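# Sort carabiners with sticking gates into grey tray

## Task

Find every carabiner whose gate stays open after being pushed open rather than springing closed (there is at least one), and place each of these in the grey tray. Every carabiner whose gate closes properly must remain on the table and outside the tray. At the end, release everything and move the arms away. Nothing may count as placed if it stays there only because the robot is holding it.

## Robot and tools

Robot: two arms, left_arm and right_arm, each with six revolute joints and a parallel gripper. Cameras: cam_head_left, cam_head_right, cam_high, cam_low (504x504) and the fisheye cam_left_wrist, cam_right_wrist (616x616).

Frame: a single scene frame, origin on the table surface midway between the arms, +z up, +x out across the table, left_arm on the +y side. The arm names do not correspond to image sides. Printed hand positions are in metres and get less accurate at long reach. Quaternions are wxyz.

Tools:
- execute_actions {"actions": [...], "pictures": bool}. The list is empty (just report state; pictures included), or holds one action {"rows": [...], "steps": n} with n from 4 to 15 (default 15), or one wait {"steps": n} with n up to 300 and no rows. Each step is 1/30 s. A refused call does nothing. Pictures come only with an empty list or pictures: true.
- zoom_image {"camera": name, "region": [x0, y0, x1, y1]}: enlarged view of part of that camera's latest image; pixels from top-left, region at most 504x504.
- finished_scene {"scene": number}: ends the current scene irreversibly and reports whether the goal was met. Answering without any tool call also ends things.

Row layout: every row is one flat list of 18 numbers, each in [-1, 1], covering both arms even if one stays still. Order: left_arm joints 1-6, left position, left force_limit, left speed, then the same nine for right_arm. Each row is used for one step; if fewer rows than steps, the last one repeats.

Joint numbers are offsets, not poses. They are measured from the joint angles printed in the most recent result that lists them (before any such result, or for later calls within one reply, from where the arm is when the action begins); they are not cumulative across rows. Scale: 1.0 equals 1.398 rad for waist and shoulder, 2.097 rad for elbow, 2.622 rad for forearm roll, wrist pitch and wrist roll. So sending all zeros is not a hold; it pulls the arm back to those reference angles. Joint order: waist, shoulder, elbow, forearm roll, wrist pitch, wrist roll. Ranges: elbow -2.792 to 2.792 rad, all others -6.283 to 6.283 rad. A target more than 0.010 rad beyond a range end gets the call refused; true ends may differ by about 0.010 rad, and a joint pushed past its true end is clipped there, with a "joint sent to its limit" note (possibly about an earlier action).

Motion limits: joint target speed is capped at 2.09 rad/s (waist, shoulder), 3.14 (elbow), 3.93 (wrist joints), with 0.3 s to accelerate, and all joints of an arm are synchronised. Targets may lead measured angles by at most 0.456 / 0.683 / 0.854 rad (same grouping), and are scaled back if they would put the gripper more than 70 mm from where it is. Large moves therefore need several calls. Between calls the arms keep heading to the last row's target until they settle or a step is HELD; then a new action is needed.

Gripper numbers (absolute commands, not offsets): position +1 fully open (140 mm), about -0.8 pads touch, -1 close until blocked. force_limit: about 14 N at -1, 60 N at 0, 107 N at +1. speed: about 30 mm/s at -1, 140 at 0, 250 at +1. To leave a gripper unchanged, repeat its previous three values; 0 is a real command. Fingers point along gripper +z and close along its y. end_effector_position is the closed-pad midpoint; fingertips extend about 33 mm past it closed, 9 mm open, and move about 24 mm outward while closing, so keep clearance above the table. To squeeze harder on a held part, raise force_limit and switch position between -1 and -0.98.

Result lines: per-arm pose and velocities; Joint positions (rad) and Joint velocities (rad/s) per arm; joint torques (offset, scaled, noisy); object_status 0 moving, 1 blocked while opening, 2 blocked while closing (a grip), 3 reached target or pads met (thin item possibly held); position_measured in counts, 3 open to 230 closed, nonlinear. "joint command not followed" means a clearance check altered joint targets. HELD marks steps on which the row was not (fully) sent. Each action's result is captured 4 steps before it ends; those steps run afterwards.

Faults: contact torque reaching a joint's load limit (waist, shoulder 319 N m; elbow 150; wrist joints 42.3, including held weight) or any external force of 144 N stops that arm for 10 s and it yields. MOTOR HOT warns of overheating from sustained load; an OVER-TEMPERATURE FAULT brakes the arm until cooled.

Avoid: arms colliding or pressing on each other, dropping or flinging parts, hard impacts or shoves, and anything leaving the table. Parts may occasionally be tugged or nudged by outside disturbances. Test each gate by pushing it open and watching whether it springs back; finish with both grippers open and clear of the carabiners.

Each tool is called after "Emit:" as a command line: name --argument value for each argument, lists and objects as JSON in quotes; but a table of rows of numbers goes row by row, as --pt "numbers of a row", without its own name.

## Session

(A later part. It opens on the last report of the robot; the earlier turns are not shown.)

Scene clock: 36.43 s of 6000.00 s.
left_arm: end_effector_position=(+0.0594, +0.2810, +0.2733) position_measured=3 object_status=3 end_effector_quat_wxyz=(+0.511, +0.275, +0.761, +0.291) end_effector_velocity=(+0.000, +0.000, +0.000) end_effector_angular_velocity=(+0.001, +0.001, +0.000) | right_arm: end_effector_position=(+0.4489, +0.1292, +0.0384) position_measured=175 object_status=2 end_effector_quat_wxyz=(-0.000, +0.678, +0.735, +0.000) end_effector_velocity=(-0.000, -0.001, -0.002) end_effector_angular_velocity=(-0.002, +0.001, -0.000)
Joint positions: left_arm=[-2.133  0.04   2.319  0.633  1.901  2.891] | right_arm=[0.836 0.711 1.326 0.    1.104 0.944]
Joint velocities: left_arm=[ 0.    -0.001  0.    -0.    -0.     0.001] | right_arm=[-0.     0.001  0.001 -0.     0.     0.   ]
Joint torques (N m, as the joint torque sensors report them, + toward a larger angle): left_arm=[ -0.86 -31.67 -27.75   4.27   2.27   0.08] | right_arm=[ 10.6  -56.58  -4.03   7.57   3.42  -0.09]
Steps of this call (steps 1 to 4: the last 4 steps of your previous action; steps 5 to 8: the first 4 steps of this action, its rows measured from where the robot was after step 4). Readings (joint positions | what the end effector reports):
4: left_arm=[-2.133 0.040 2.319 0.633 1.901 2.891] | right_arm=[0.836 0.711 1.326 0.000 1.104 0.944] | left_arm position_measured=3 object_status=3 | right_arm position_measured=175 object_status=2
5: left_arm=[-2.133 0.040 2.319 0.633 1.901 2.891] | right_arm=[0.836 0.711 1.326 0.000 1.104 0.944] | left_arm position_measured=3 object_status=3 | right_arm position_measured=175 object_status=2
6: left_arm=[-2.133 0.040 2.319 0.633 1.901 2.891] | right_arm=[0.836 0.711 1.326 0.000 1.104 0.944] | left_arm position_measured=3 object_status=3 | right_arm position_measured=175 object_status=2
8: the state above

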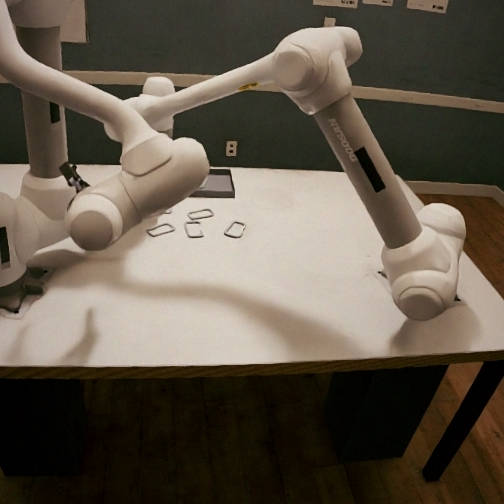

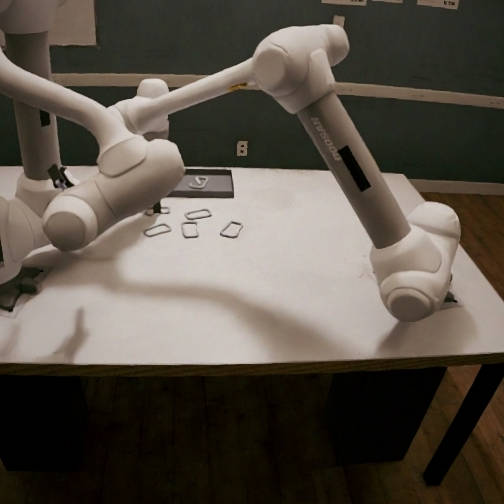

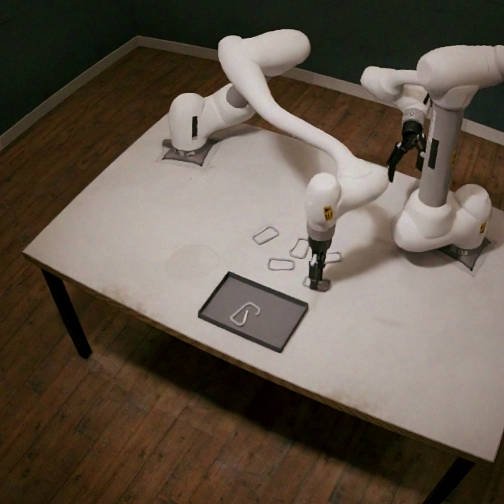

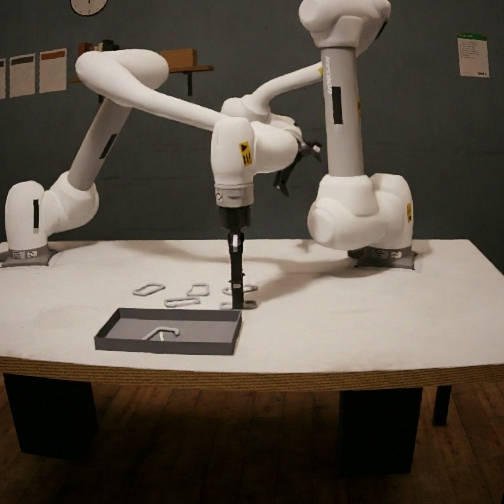

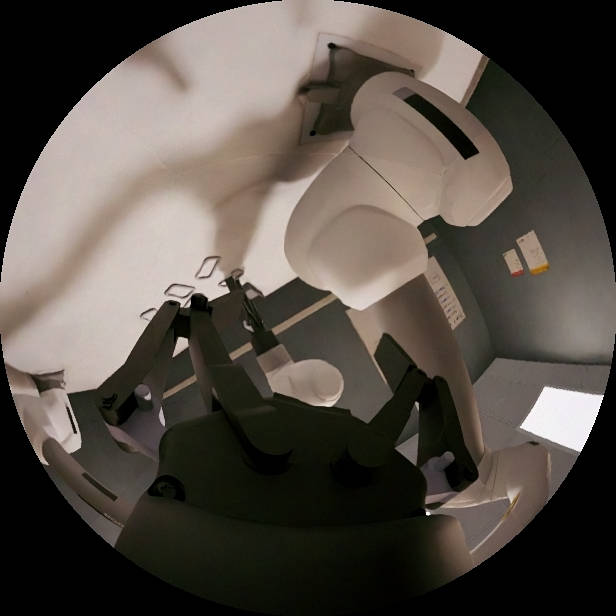

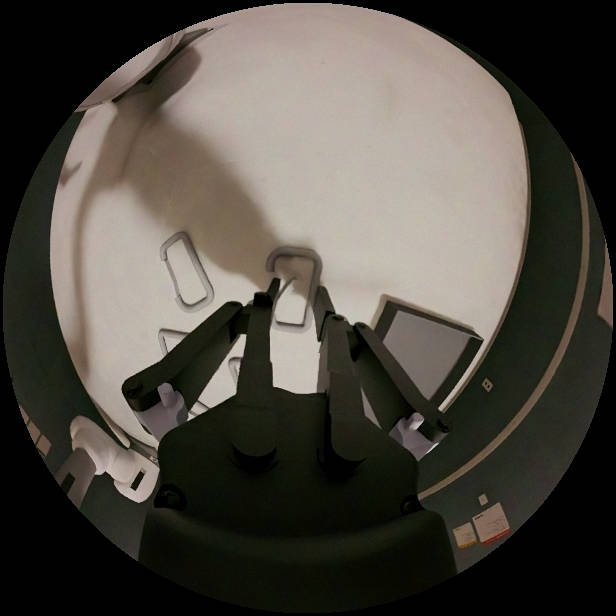

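Emit:
execute_actions --actions '[{"rows":[[0,0,0,0,0,0,1,0,0,0,0,0,0,0,0,0.1,-0.4,0.6],[0,0,0,0,0,0,1,0,0,0,0,0,0,0,0,0.1,-0.4,0.6],[0,0,0,0,0,0,1,0,0,0,0,0,0,0,0,0.1,-0.4,0.6],[0,0,0,0,0,0,1,0,0,0,0,0,0,0,0,0.1,-0.4,0.6],[0,0,0,0,0,0,1,0,0,0,0,0,0,0,0,0.1,-0.4,0.6],[0,0,0,0,0,0,1,0,0,0,0,0,0,0,0,0.1,-0.4,0.6],[0,0,0,0,0,0,1,0,0,0,0,0,0,0,0,0.1,-0.4,0.6],[0,0,0,0,0,0,1,0,0,0,-0.018,-0.0124,0,0.02,0,0.1,-0.4,0.6],[0,0,0,0,0,0,1,0,0,0,-0.018,-0.0124,0,0.02,0,0.1,-0.4,0.6],[0,0,0,0,0,0,1,0,0,0,-0.018,-0.0124,0,0.02,0,0.1,-0.4,0.6],[0,0,0,0,0,0,1,0,0,0,-0.018,-0.0124,0,0.02,0,0.1,-0.4,0.6],[0,0,0,0,0,0,1,0,0,0.104,-0.063,0.039,0,0.0023,-0.082,0.1,-0.4,0.6]],"steps":15}]' --pictures false

Emit:
execute_actions --actions '[{"steps":15}]' --pictures true

Scene clock: 37.20 s of 6000.00 s.
left_arm: end_effector_position=(+0.0594, +0.2810, +0.2733) position_measured=3 object_status=3 end_effector_quat_wxyz=(+0.511, +0.275, +0.761, +0.291) end_effector_velocity=(-0.000, +0.000, -0.000) end_effector_angular_velocity=(+0.001, +0.001, -0.000) | right_arm: end_effector_position=(+0.4492, +0.1296, +0.0619) position_measured=117 object_status=0 end_effector_quat_wxyz=(-0.000, +0.678, +0.735, +0.000) end_effector_velocity=(+0.005, +0.012, +0.254) end_effector_angular_velocity=(+0.041, -0.020, -0.001)
Joint positions: left_arm=[-2.133  0.04   2.319  0.633  1.901  2.891] | right_arm=[0.837 0.695 1.309 0.    1.138 0.944]
Joint velocities: left_arm=[-0.    -0.    -0.    -0.    -0.     0.001] | right_arm=[ 0.    -0.182 -0.177  0.005  0.313 -0.   ]
Joint torques (N m, as the joint torque sensors report them, + toward a larger angle): left_arm=[ -0.34 -31.16 -27.91   4.37   2.19   0.06] | right_arm=[ -0.37 -59.83 -16.91   2.16   0.23  -0.28]
Steps of this call (steps 1 to 4: the last 4 steps of your previous action; steps 5 to 12: the robot went on to your last target; steps 13 to 23: the first 11 steps of this action). Readings (joint positions | what the end effector reports):
13: left_arm=[-2.133 0.040 2.319 0.633 1.901 2.891] | right_arm=[0.836 0.711 1.326 0.000 1.104 0.944] | left_arm position_measured=3 object_status=3 | right_arm position_measured=175 object_status=0
14: left_arm=[-2.133 0.040 2.319 0.633 1.901 2.891] | right_arm=[0.836 0.711 1.326 0.001 1.104 0.944] | left_arm position_measured=3 object_status=3 | right_arm position_measured=175 object_status=0
16: left_arm=[-2.133 0.040 2.319 0.633 1.901 2.891] | right_arm=[0.837 0.711 1.327 0.001 1.104 0.944] | left_arm position_measured=3 object_status=3 | right_arm position_measured=149 object_status=0
20: left_arm=[-2.133 0.040 2.319 0.633 1.901 2.891] | right_arm=[0.837 0.711 1.326 0.001 1.104 0.944] | left_arm position_measured=3 object_status=3 | right_arm position_measured=117 object_status=0
23: the state above

Scene clock: 37.70 s of 6000.00 s.
left_arm: end_effector_position=(+0.0594, +0.2810, +0.2733) position_measured=3 object_status=3 end_effector_quat_wxyz=(+0.511, +0.275, +0.761, +0.291) end_effector_velocity=(-0.000, +0.000, -0.000) end_effector_angular_velocity=(-0.001, -0.000, -0.001) | right_arm: end_effector_position=(+0.3148, +0.1466, +0.0753) position_measured=117 object_status=3 end_effector_quat_wxyz=(-0.000, +0.537, +0.844, +0.000) end_effector_velocity=(-0.014, -0.000, -0.000) end_effector_angular_velocity=(-0.001, +0.000, +0.042)
Joint positions: left_arm=[-2.133  0.04   2.319  0.633  1.901  2.891] | right_arm=[0.981 0.624 1.407 0.    1.111 0.731]
Joint velocities: left_arm=[-0.002 -0.     0.    -0.     0.    -0.001] | right_arm=[ 0.015 -0.007  0.013  0.    -0.005 -0.028]
Joint torques (N m, as the joint torque sensors report them, + toward a larger angle): left_arm=[ -0.04 -30.6  -27.62   4.39   2.2   -0.01] | right_arm=[ -1.47 -97.71 -36.88   3.91  -0.18  -0.21]
Kept back: nothing.
Steps of this call (steps 1 to 4: the last 4 steps of your previous action; steps 5 to 15: the robot went on to your last target). Readings (joint positions | what the end effector reports):
1: left_arm=[-2.133 0.040 2.319 0.633 1.901 2.891] | right_arm=[0.837 0.690 1.305 0.000 1.146 0.944] | left_arm position_measured=3 object_status=3 | right_arm position_measured=117 object_status=0
2: left_arm=[-2.133 0.040 2.319 0.633 1.901 2.891] | right_arm=[0.839 0.686 1.306 0.000 1.148 0.940] | left_arm position_measured=3 object_status=3 | right_arm position_measured=117 object_status=0
4: left_arm=[-2.133 0.040 2.319 0.633 1.901 2.891] | right_arm=[0.866 0.673 1.325 0.000 1.141 0.900] | left_arm position_measured=3 object_status=3 | right_arm position_measured=117 object_status=3
8: left_arm=[-2.133 0.040 2.319 0.633 1.901 2.891] | right_arm=[0.931 0.646 1.372 0.000 1.123 0.804] | left_arm position_measured=3 object_status=3 | right_arm position_measured=117 object_status=3
15: the state above

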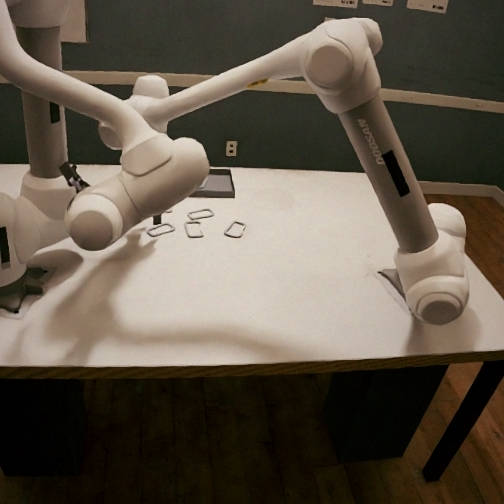

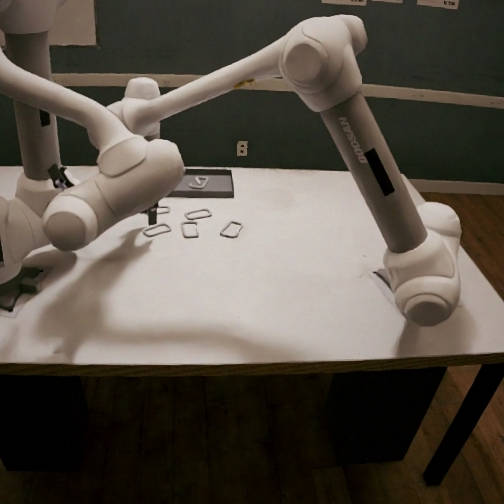

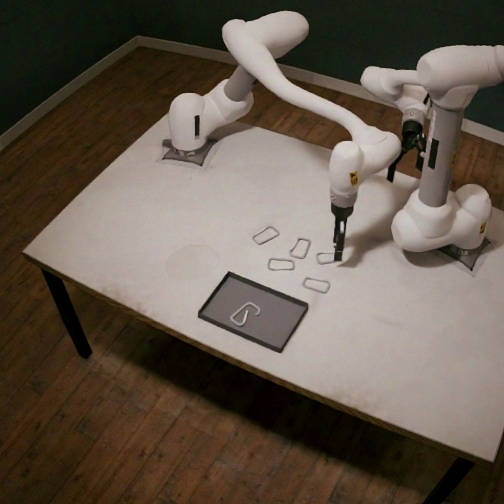

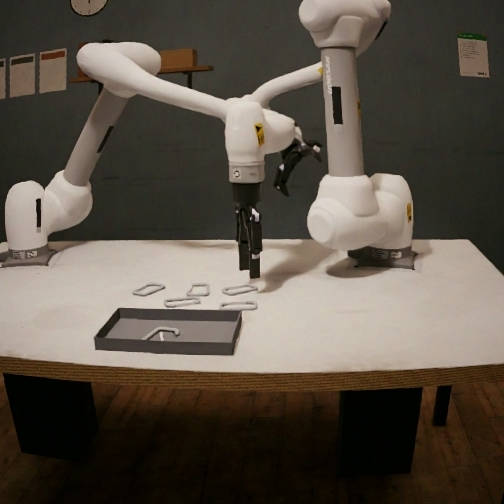

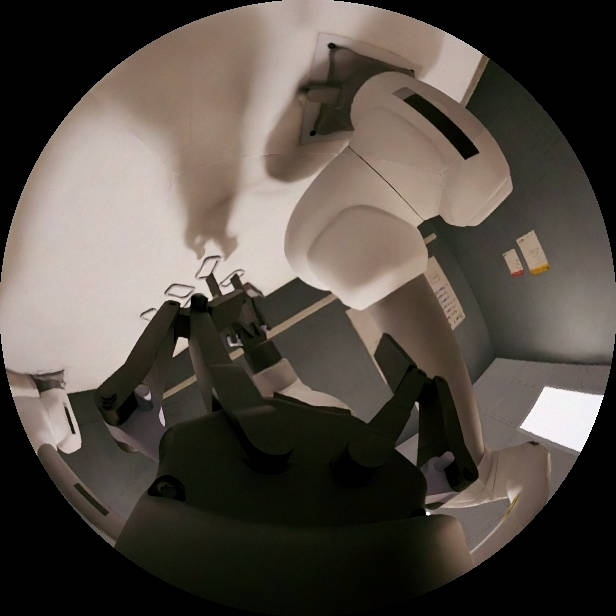

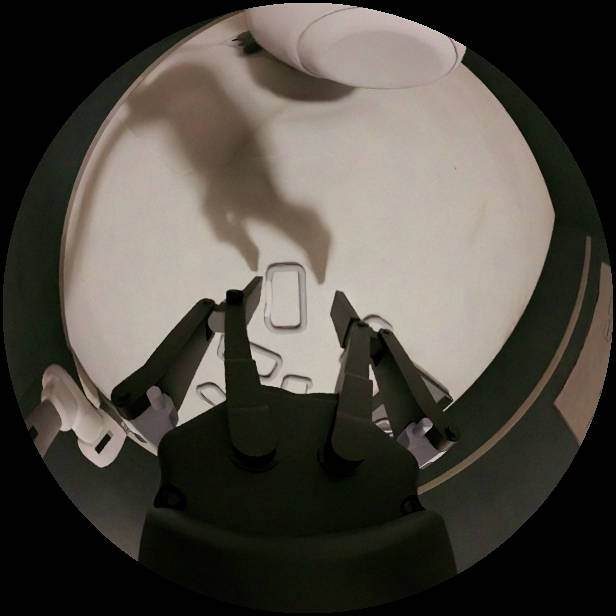

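Emit:
execute_actions --actions '[{"rows":[[0,0,0,0,0,0,1,0,0,0,-0.0291,0.033,0,-0.0111,0,0.1,-0.4,0.3],[0,0,0,0,0,0,1,0,0,0,-0.0291,0.033,0,-0.0111,0,0.1,-0.4,0.3],[0,0,0,0,0,0,1,0,0,0,-0.0291,0.033,0,-0.0111,0,0.1,-0.4,0.3],[0,0,0,0,0,0,1,0,0,0,-0.0291,0.033,0,-0.0111,0,0.1,-0.4,0.3],[0,0,0,0,0,0,1,0,0,0,-0.0291,0.033,0,-0.0111,0,0.1,-0.4,0.3],[0,0,0,0,0,0,1,0,0,0,-0.0291,0.033,0,-0.0111,0,0.1,-0.4,0.3],[0,0,0,0,0,0,1,0,0,0,-0.0079,0.0451,0,-0.032,0,0.1,-0.4,0.3]],"steps":15}]' --pictures false

Emit:
execute_actions --actions '[{"steps":5}]' --pictures true

Scene clock: 38.37 s of 6000.00 s.
left_arm: end_effector_position=(+0.0594, +0.2810, +0.2733) position_measured=3 object_status=3 end_effector_quat_wxyz=(+0.511, +0.275, +0.761, +0.291) end_effector_velocity=(-0.000, -0.000, +0.000) end_effector_angular_velocity=(-0.001, -0.000, -0.002) | right_arm: end_effector_position=(+0.3037, +0.1210, +0.0451) position_measured=117 object_status=3 end_effector_quat_wxyz=(-0.000, +0.537, +0.844, -0.000) end_effector_velocity=(+0.000, -0.001, -0.129) end_effector_angular_velocity=(+0.006, -0.002, -0.002)
Joint positions: left_arm=[-2.133  0.04   2.319  0.633  1.901  2.891] | right_arm=[0.981 0.607 1.496 0.001 1.038 0.731]
Joint velocities: left_arm=[-0.002  0.     0.     0.    -0.    -0.001] | right_arm=[-0.001  0.102  0.091  0.    -0.199  0.001]
Joint torques (N m, as the joint torque sensors report them, + toward a larger angle): left_arm=[ -0.4  -31.22 -27.81   4.44   2.19   0.09] | right_arm=[   5.61 -138.55  -51.93    5.94   -0.43   -0.53]
Steps of this call (steps 1 to 9: the robot went on to your last target; steps 10 to 20: the first 11 steps of this action). Readings (joint positions | what the end effector reports):
10: left_arm=[-2.133 0.040 2.319 0.633 1.901 2.891] | right_arm=[0.982 0.623 1.408 0.000 1.110 0.729] | left_arm position_measured=3 object_status=3 | right_arm position_measured=117 object_status=3
11: left_arm=[-2.133 0.040 2.319 0.633 1.901 2.891] | right_arm=[0.982 0.620 1.413 0.000 1.108 0.729] | left_arm position_measured=3 object_status=3 | right_arm position_measured=117 object_status=3
13: left_arm=[-2.133 0.040 2.319 0.633 1.901 2.891] | right_arm=[0.982 0.600 1.447 0.000 1.094 0.730] | left_arm position_measured=3 object_status=3 | right_arm position_measured=117 object_status=3
17: left_arm=[-2.133 0.040 2.319 0.633 1.901 2.891] | right_arm=[0.981 0.587 1.476 0.000 1.076 0.731] | left_arm position_measured=3 object_status=3 | right_arm position_measured=117 object_status=3
20: the state above

Scene clock: 38.53 s of 6000.00 s.
left_arm: end_effector_position=(+0.0594, +0.2810, +0.2733) position_measured=3 object_status=3 end_effector_quat_wxyz=(+0.511, +0.275, +0.761, +0.291) end_effector_velocity=(+0.000, +0.000, +0.000) end_effector_angular_velocity=(-0.002, -0.000, +0.002) | right_arm: end_effector_position=(+0.3038, +0.1210, +0.0390) position_measured=117 object_status=3 end_effector_quat_wxyz=(-0.000, +0.537, +0.844, +0.000) end_effector_velocity=(+0.000, -0.001, -0.008) end_effector_angular_velocity=(-0.000, -0.001, +0.000)
Joint positions: left_arm=[-2.133  0.04   2.319  0.633  1.901  2.891] | right_arm=[0.981 0.612 1.501 0.    1.027 0.731]
Joint velocities: left_arm=[ 0.001 -0.     0.    -0.     0.    -0.002] | right_arm=[-0.     0.006  0.007 -0.001 -0.013  0.   ]
Joint torques (N m, as the joint torque sensors report them, + toward a larger angle): left_arm=[ -0.42 -31.31 -27.45   4.23   2.21   0.09] | right_arm=[  2.15 -96.2  -34.21   3.92  -0.54  -0.28]
Kept back: nothing.
Steps of this call (steps 1 to 4: the last 4 steps of your previous action; step 5: the robot went on to your last target). Readings (joint positions | what the end effector reports):
1: left_arm=[-2.133 0.040 2.319 0.633 1.901 2.891] | right_arm=[0.981 0.610 1.499 0.001 1.033 0.731] | left_arm position_measured=3 object_status=3 | right_arm position_measured=117 object_status=3
2: left_arm=[-2.133 0.040 2.319 0.633 1.901 2.891] | right_arm=[0.981 0.611 1.500 0.001 1.030 0.731] | left_arm position_measured=3 object_status=3 | right_arm position_measured=117 object_status=3
4: left_arm=[-2.133 0.040 2.319 0.633 1.901 2.891] | right_arm=[0.981 0.612 1.501 0.001 1.028 0.731] | left_arm position_measured=3 object_status=3 | right_arm position_measured=117 object_status=3
5: the state above

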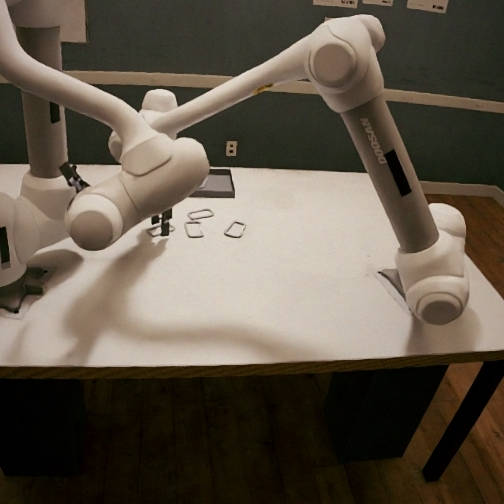

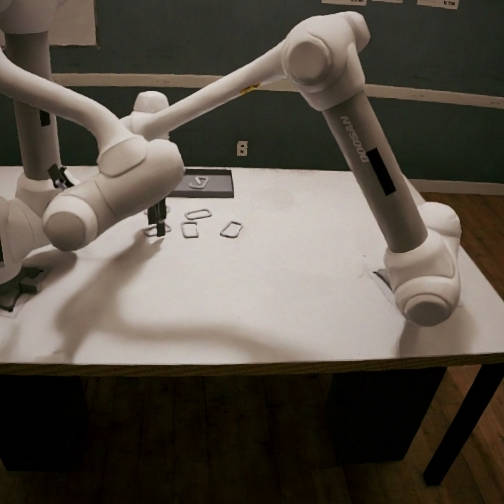

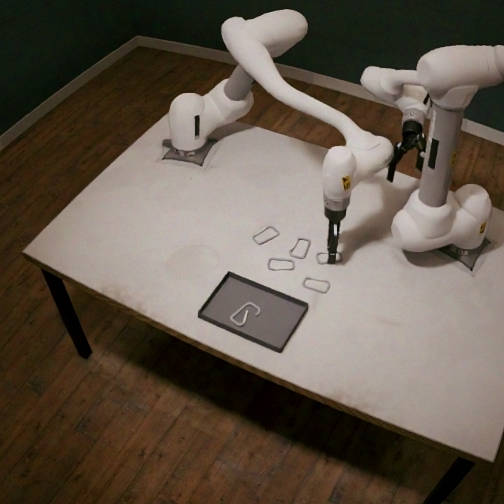

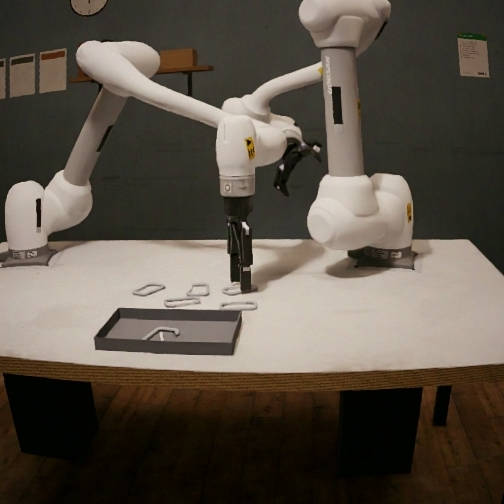

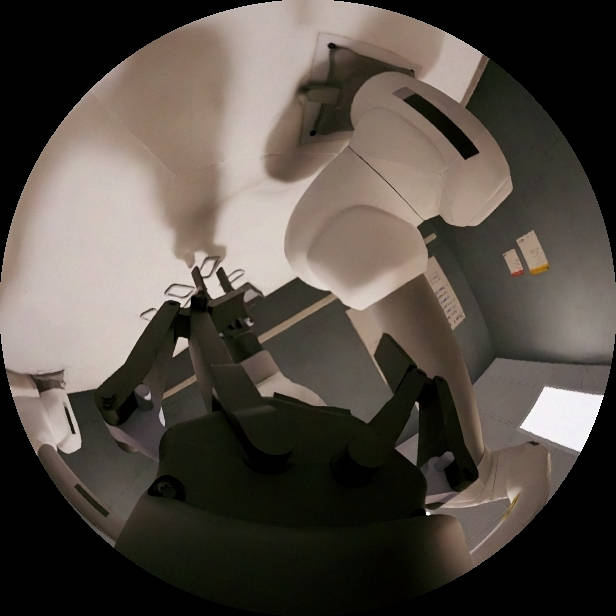

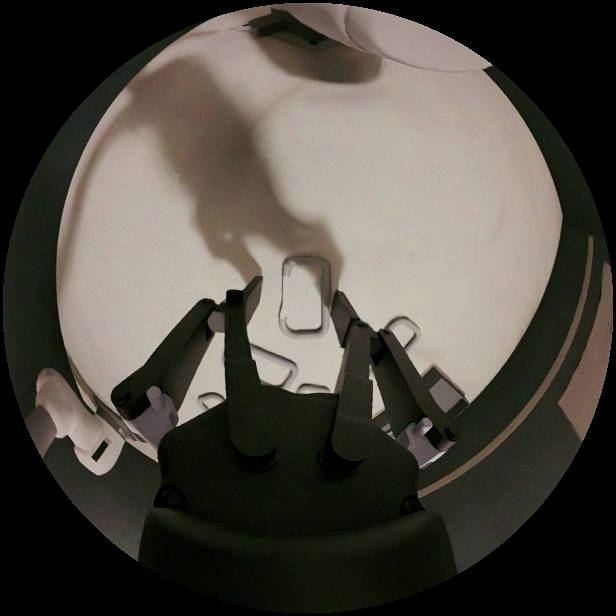

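Emit:
execute_actions --actions '[{"rows":[[0,0,0,0,0,0,1,0,0,0,0,0,0,0,0,-0.42,-0.4,0.3]],"steps":15}]' --pictures false

Emit:
execute_actions --actions '[{"rows":[[0,0,0,0,0,0,1,0,0,0,0,0,0,0,0,-0.42,-0.4,0.3]],"steps":8}]' --pictures true

Emit:
execute_actions --actions '[{"rows":[[0,0,0,0,0,0,1,0,0,0,0,0,0,0,0,0.1,-0.4,0.6]],"steps":15}]' --pictures true

Scene clock: 39.13 s of 6000.00 s.
left_arm: end_effector_position=(+0.0594, +0.2810, +0.2733) position_measured=3 object_status=3 end_effector_quat_wxyz=(+0.511, +0.275, +0.761, +0.291) end_effector_velocity=(-0.000, -0.000, -0.000) end_effector_angular_velocity=(+0.002, +0.000, -0.001) | right_arm: end_effector_position=(+0.3040, +0.1212, +0.0395) position_measured=168 object_status=0 end_effector_quat_wxyz=(-0.000, +0.537, +0.844, +0.001) end_effector_velocity=(-0.001, -0.001, -0.001) end_effector_angular_velocity=(-0.002, +0.001, +0.001)
Joint positions: left_arm=[-2.133  0.04   2.319  0.633  1.901  2.891] | right_arm=[0.981 0.611 1.501 0.    1.028 0.731]
Joint velocities: left_arm=[-0.001  0.    -0.    -0.    -0.     0.002] | right_arm=[ 0.001  0.     0.002  0.    -0.     0.   ]
Joint torques (N m, as the joint torque sensors report them, + toward a larger angle): left_arm=[  0.08 -31.13 -27.85   4.23   2.23  -0.02] | right_arm=[ -7.24 -16.2    6.57   0.3   -2.33  -0.07]
Steps of this call (steps 1 to 7: the robot went on to your last target; steps 8 to 18: the first 11 steps of this action). Readings (joint positions | what the end effector reports):
8: left_arm=[-2.133 0.040 2.319 0.633 1.901 2.891] | right_arm=[0.981 0.612 1.502 0.000 1.027 0.731] | left_arm position_measured=3 object_status=3 | right_arm position_measured=117 object_status=0
9: left_arm=[-2.133 0.040 2.319 0.633 1.901 2.891] | right_arm=[0.981 0.612 1.502 0.000 1.027 0.731] | left_arm position_measured=3 object_status=3 | right_arm position_measured=120 object_status=0
11: left_arm=[-2.133 0.040 2.319 0.633 1.901 2.891] | right_arm=[0.981 0.612 1.501 0.000 1.027 0.731] | left_arm position_measured=3 object_status=3 | right_arm position_measured=139 object_status=0
15: left_arm=[-2.133 0.040 2.319 0.633 1.901 2.891] | right_arm=[0.981 0.611 1.501 0.000 1.028 0.731] | left_arm position_measured=3 object_status=3 | right_arm position_measured=168 object_status=0
18: the state above

Scene clock: 39.40 s of 6000.00 s.
left_arm: end_effector_position=(+0.0594, +0.2810, +0.2733) position_measured=3 object_status=3 end_effector_quat_wxyz=(+0.511, +0.275, +0.761, +0.291) end_effector_velocity=(-0.000, -0.000, +0.000) end_effector_angular_velocity=(-0.002, +0.000, -0.002) | right_arm: end_effector_position=(+0.3040, +0.1211, +0.0394) position_measured=168 object_status=2 end_effector_quat_wxyz=(-0.000, +0.537, +0.844, +0.001) end_effector_velocity=(-0.000, +0.000, +0.000) end_effector_angular_velocity=(+0.000, -0.000, +0.001)
Joint positions: left_arm=[-2.133  0.04   2.319  0.633  1.901  2.891] | right_arm=[0.981 0.611 1.501 0.    1.028 0.731]
Joint velocities: left_arm=[-0.002 -0.001 -0.     0.    -0.    -0.001] | right_arm=[ 0.001 -0.     0.    -0.    -0.    -0.   ]
Joint torques (N m, as the joint torque sensors report them, + toward a larger angle): left_arm=[ -0.29 -31.05 -27.21   4.34   2.33   0.03] | right_arm=[ -5.46 -10.08  10.84   0.39  -2.02   0.09]
Steps of this call (steps 1 to 4: the last 4 steps of your previous action; steps 5 to 8: the first 4 steps of this action, its rows measured from where the robot was after step 4). Readings (joint positions | what the end effector reports):
4: left_arm=[-2.133 0.040 2.319 0.633 1.901 2.891] | right_arm=[0.981 0.611 1.501 0.000 1.028 0.731] | left_arm position_measured=3 object_status=3 | right_arm position_measured=168 object_status=2
5: left_arm=[-2.133 0.040 2.319 0.633 1.901 2.891] | right_arm=[0.981 0.611 1.501 0.000 1.028 0.731] | left_arm position_measured=3 object_status=3 | right_arm position_measured=168 object_status=2
6: left_arm=[-2.133 0.040 2.319 0.633 1.901 2.891] | right_arm=[0.981 0.611 1.501 0.000 1.028 0.731] | left_arm position_measured=3 object_status=3 | right_arm position_measured=168 object_status=2
8: the state above

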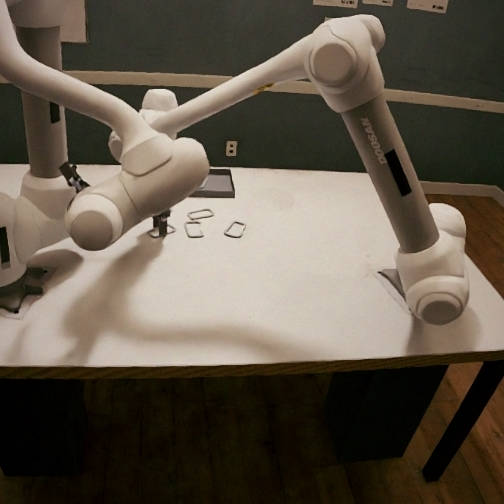

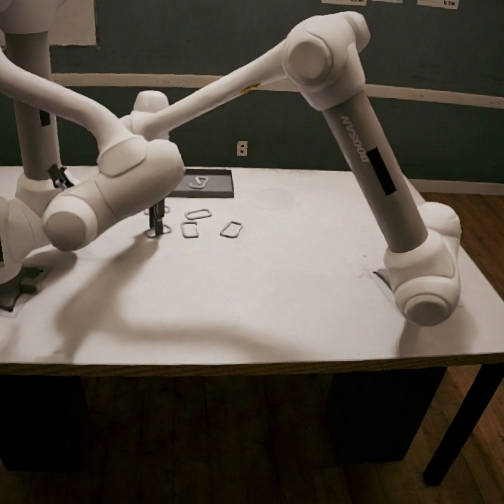

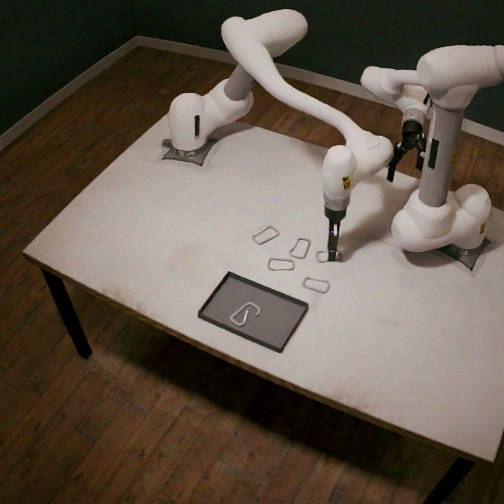

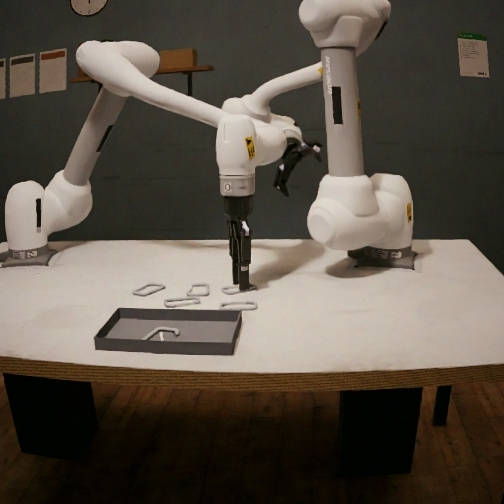

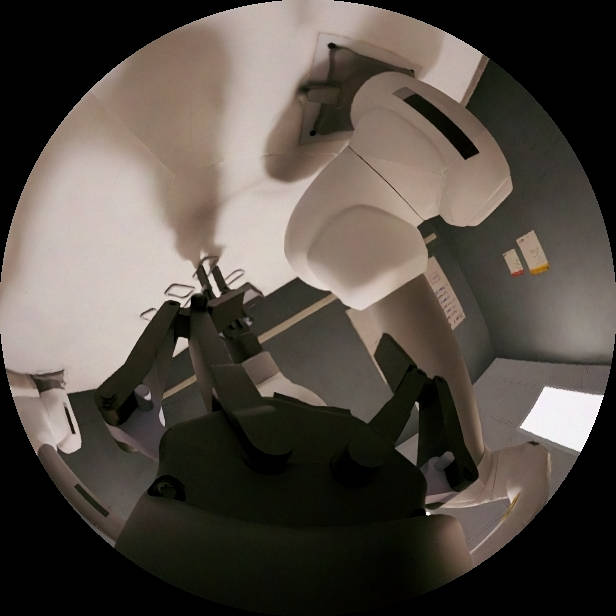

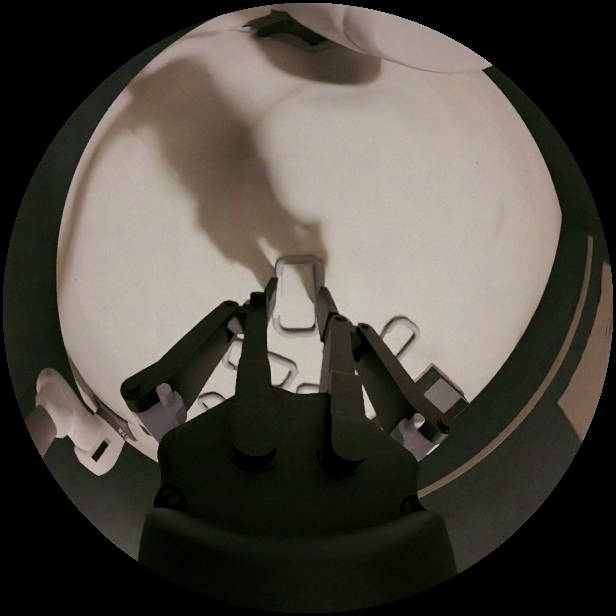

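Scene clock: 39.90 s of 6000.00 s.
left_arm: end_effector_position=(+0.0594, +0.2810, +0.2733) position_measured=3 object_status=3 end_effector_quat_wxyz=(+0.511, +0.275, +0.761, +0.291) end_effector_velocity=(+0.000, +0.000, -0.000) end_effector_angular_velocity=(+0.001, -0.001, +0.003) | right_arm: end_effector_position=(+0.3039, +0.1210, +0.0389) position_measured=117 object_status=0 end_effector_quat_wxyz=(-0.000, +0.537, +0.844, +0.000) end_effector_velocity=(+0.001, +0.001, +0.006) end_effector_angular_velocity=(+0.006, -0.003, +0.002)
Joint positions: left_arm=[-2.133  0.04   2.319  0.633  1.901  2.891] | right_arm=[0.981 0.612 1.501 0.    1.027 0.731]
Joint velocities: left_arm=[ 0.002  0.002 -0.    -0.001 -0.    -0.001] | right_arm=[-0.    -0.006 -0.002 -0.001  0.001 -0.001]
Joint torques (N m, as the joint torque sensors report them, + toward a larger angle): left_arm=[ -0.47 -30.85 -27.48   4.29   2.24   0.03] | right_arm=[  2.21 -95.31 -34.57   3.74  -0.2   -0.21]
Steps of this call (steps 1 to 4: the last 4 steps of your previous action; steps 5 to 15: the first 11 steps of this action, its rows measured from where the robot was after step 4). Readings (joint positions | what the end effector reports):
4: left_arm=[-2.133 0.040 2.319 0.633 1.901 2.891] | right_arm=[0.981 0.611 1.501 0.000 1.028 0.731] | left_arm position_measured=3 object_status=3 | right_arm position_measured=168 object_status=2
5: left_arm=[-2.133 0.040 2.319 0.633 1.901 2.891] | right_arm=[0.981 0.611 1.501 0.000 1.028 0.731] | left_arm position_measured=3 object_status=3 | right_arm position_measured=168 object_status=0
6: left_arm=[-2.133 0.040 2.319 0.633 1.901 2.891] | right_arm=[0.981 0.612 1.501 0.000 1.027 0.731] | left_arm position_measured=3 object_status=3 | right_arm position_measured=168 object_status=0
8: left_arm=[-2.133 0.040 2.319 0.633 1.901 2.891] | right_arm=[0.981 0.612 1.502 0.000 1.027 0.731] | left_arm position_measured=3 object_status=3 | right_arm position_measured=143 object_status=0
12: left_arm=[-2.133 0.040 2.319 0.633 1.901 2.891] | right_arm=[0.981 0.612 1.501 0.000 1.027 0.731] | left_arm position_measured=3 object_status=3 | right_arm position_measured=117 object_status=0
15: the state above

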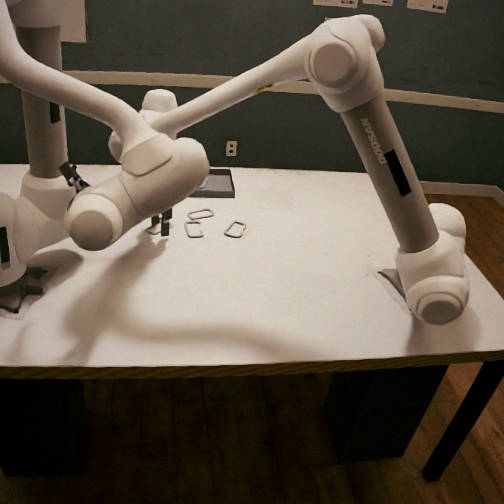

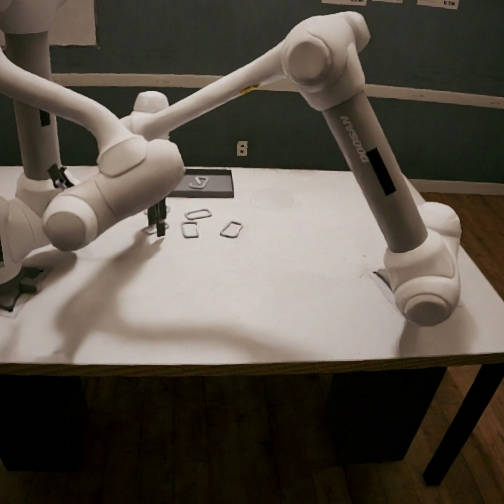

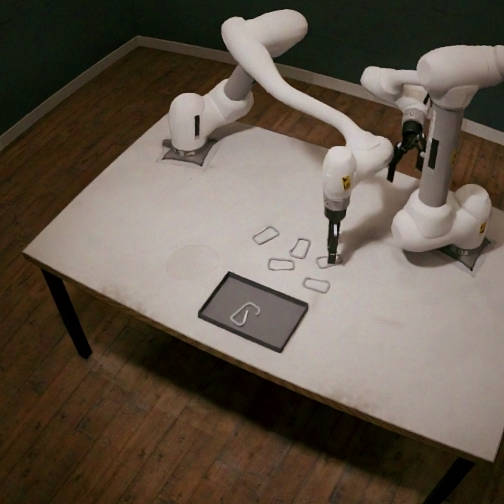

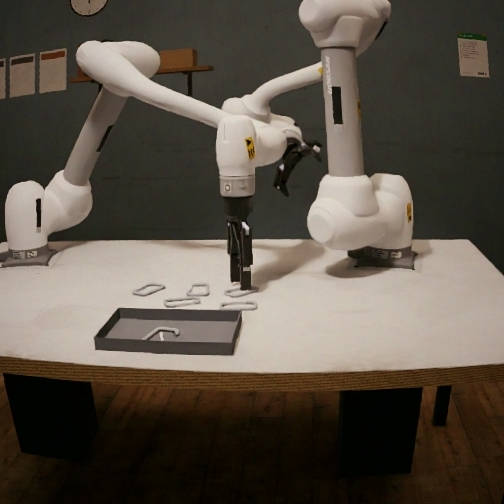

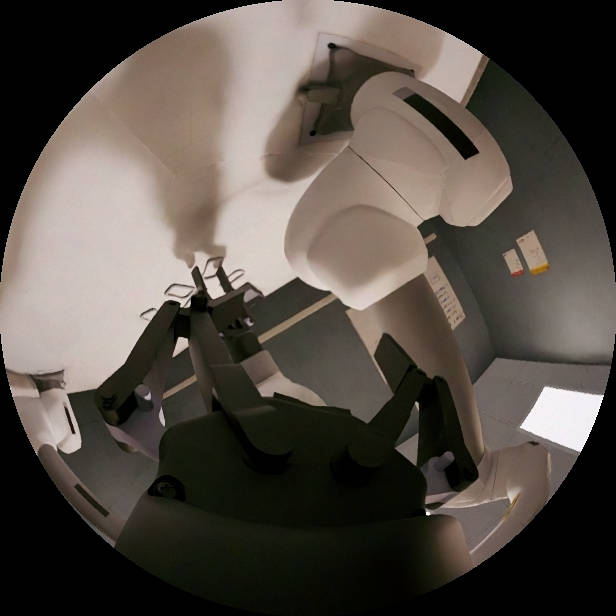

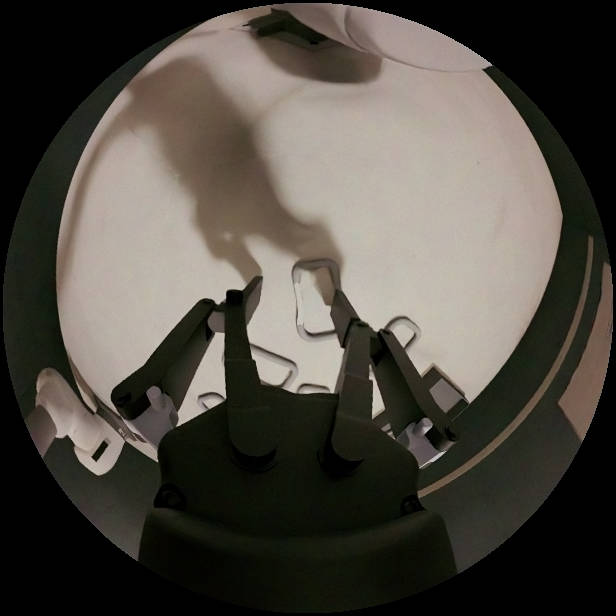

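Emit:
zoom_image --camera "cam_right_wrist" --region '[230, 230, 390, 370]'

Region (230, 230, 390, 370) of cam_right_wrist's 616x616 image, scaled by 3.150, with more detail than that image has; it fills the top 441 rows of this view, and the rest is white.

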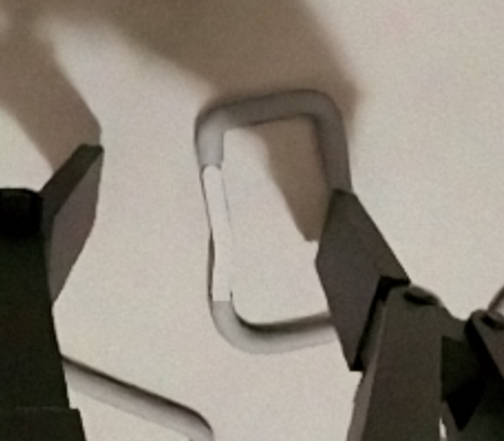

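Emit:
execute_actions --actions '[{"rows":[[0,0,0,0,0,0,1,0,0,0,-0.0205,-0.0118,0,0.021,0,0.1,-0.4,0.3],[0,0,0,0,0,0,1,0,0,0,-0.0205,-0.0118,0,0.021,0,0.1,-0.4,0.3],[0,0,0,0,0,0,1,0,0,0,-0.0205,-0.0118,0,0.021,0,0.1,-0.4,0.3],[0,0,0,0,0,0,1,0,0,0,-0.0205,-0.0118,0,0.021,0,0.1,-0.4,0.3],[0,0,0,0,0,0,1,0,0,0,-0.0205,-0.0118,0,0.021,0,0.1,-0.4,0.3],[0,0,0,0,0,0,1,0,0,0,-0.0205,-0.0118,0,0.021,0,0.1,-0.4,0.3],[0,0,0,0,0,0,1,0,0,-0.0236,-0.0182,-0.0143,0,0.0218,-0.059,0.1,-0.4,0.3]],"steps":15}]' --pictures false

Emit:
execute_actions --actions '[{"steps":6}]' --pictures true

Scene clock: 40.90 s of 6000.00 s.
left_arm: end_effector_position=(+0.0594, +0.2810, +0.2733) position_measured=3 object_status=3 end_effector_quat_wxyz=(+0.511, +0.275, +0.761, +0.291) end_effector_velocity=(+0.000, +0.000, -0.000) end_effector_angular_velocity=(-0.000, -0.000, +0.001) | right_arm: end_effector_position=(+0.3202, +0.1157, +0.0746) position_measured=117 object_status=3 end_effector_quat_wxyz=(-0.000, +0.505, +0.863, -0.000) end_effector_velocity=(+0.160, -0.055, +0.004) end_effector_angular_velocity=(-0.007, +0.003, +0.700)
Joint positions: left_arm=[-2.133  0.04   2.319  0.633  1.901  2.891] | right_arm=[0.96  0.585 1.473 0.    1.083 0.636]
Joint velocities: left_arm=[ 0.  0.  0. -0. -0. -0.] | right_arm=[-0.202  0.014 -0.03   0.     0.025 -0.901]
Joint torques (N m, as the joint torque sensors report them, + toward a larger angle): left_arm=[ -0.81 -32.18 -27.99   4.4    2.26   0.  ] | right_arm=[ 12.85 -97.58 -32.53   3.92  -0.14  -0.27]
Steps of this call (steps 1 to 4: the last 4 steps of your previous action; steps 5 to 15: the robot went on to your last target; steps 16 to 19: nothing new was sent; steps 20 to 30: the first 11 steps of this action). Readings (joint positions | what the end effector reports):
20: left_arm=[-2.133 0.040 2.319 0.633 1.901 2.891] | right_arm=[0.981 0.611 1.501 0.000 1.028 0.731] | left_arm position_measured=3 object_status=3 | right_arm position_measured=117 object_status=3
21: left_arm=[-2.133 0.040 2.319 0.633 1.901 2.891] | right_arm=[0.981 0.609 1.499 0.000 1.034 0.731] | left_arm position_measured=3 object_status=3 | right_arm position_measured=117 object_status=3
23: left_arm=[-2.133 0.040 2.319 0.633 1.901 2.891] | right_arm=[0.981 0.593 1.485 0.000 1.063 0.731] | left_arm position_measured=3 object_status=3 | right_arm position_measured=117 object_status=3
27: left_arm=[-2.133 0.040 2.319 0.633 1.901 2.891] | right_arm=[0.979 0.585 1.477 0.000 1.080 0.724] | left_arm position_measured=3 object_status=3 | right_arm position_measured=117 object_status=3
30: the state above

Scene clock: 41.10 s of 6000.00 s.
left_arm: end_effector_position=(+0.0594, +0.2810, +0.2733) position_measured=3 object_status=3 end_effector_quat_wxyz=(+0.511, +0.275, +0.761, +0.291) end_effector_velocity=(-0.000, -0.000, -0.000) end_effector_angular_velocity=(+0.000, -0.001, -0.000) | right_arm: end_effector_position=(+0.3300, +0.1125, +0.0749) position_measured=117 object_status=3 end_effector_quat_wxyz=(-0.000, +0.485, +0.875, -0.000) end_effector_velocity=(+0.004, -0.001, +0.001) end_effector_angular_velocity=(+0.001, -0.000, +0.018)
Joint positions: left_arm=[-2.133  0.04   2.319  0.633  1.901  2.891] | right_arm=[0.948 0.586 1.471 0.    1.085 0.578]
Joint velocities: left_arm=[-0.001  0.001 -0.    -0.     0.    -0.001] | right_arm=[-0.004 -0.001 -0.001 -0.     0.001 -0.022]
Joint torques (N m, as the joint torque sensors report them, + toward a larger angle): left_arm=[ -0.14 -30.87 -28.04   4.31   2.21   0.13] | right_arm=[  5.76 -95.62 -35.06   4.03  -0.2   -0.13]
Kept back: nothing.
Steps of this call (steps 1 to 4: the last 4 steps of your previous action; steps 5 to 6: the robot went on to your last target). Readings (joint positions | what the end effector reports):
1: left_arm=[-2.133 0.040 2.319 0.633 1.901 2.891] | right_arm=[0.954 0.586 1.472 0.000 1.084 0.610] | left_arm position_measured=3 object_status=3 | right_arm position_measured=117 object_status=3
2: left_arm=[-2.133 0.040 2.319 0.633 1.901 2.891] | right_arm=[0.951 0.586 1.472 0.000 1.084 0.593] | left_arm position_measured=3 object_status=3 | right_arm position_measured=117 object_status=3
4: left_arm=[-2.133 0.040 2.319 0.633 1.901 2.891] | right_arm=[0.948 0.586 1.471 0.000 1.084 0.581] | left_arm position_measured=3 object_status=3 | right_arm position_measured=117 object_status=3
6: the state above

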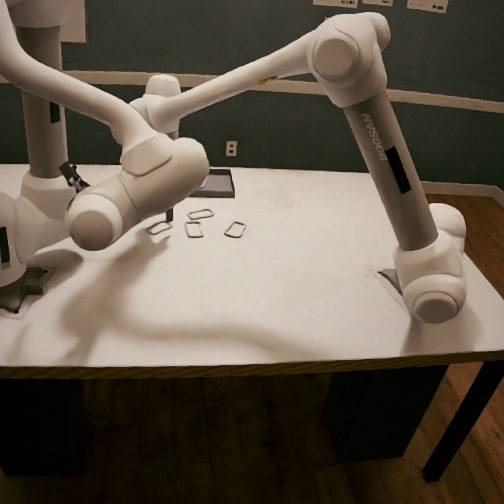

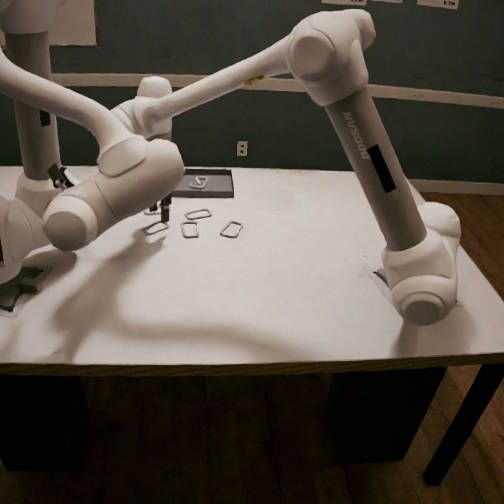

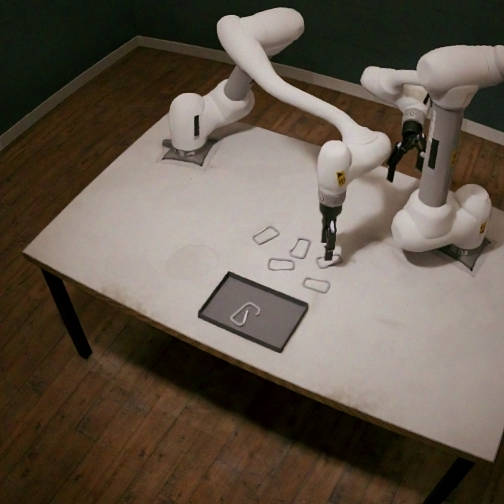

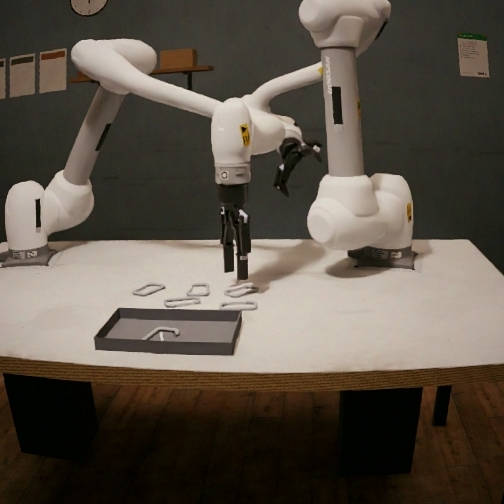

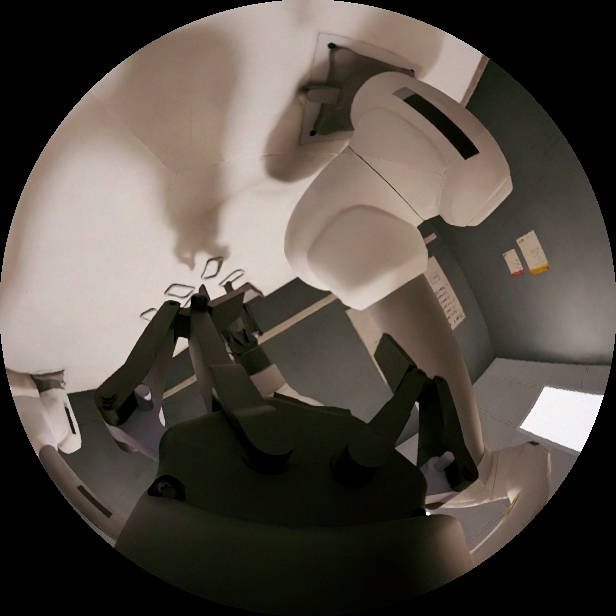

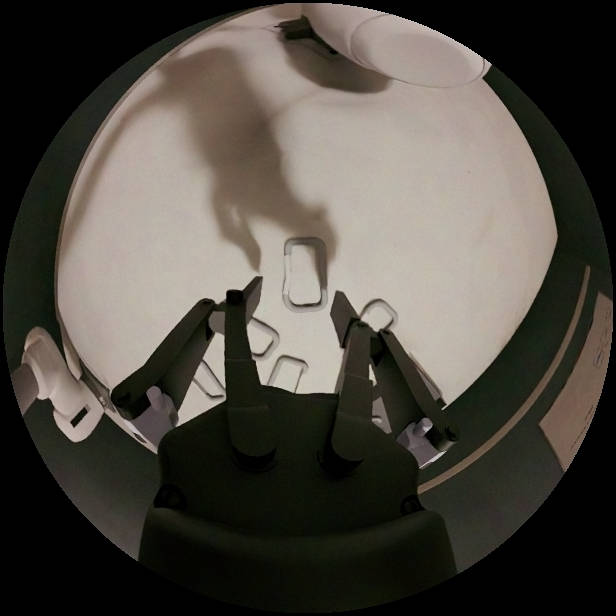

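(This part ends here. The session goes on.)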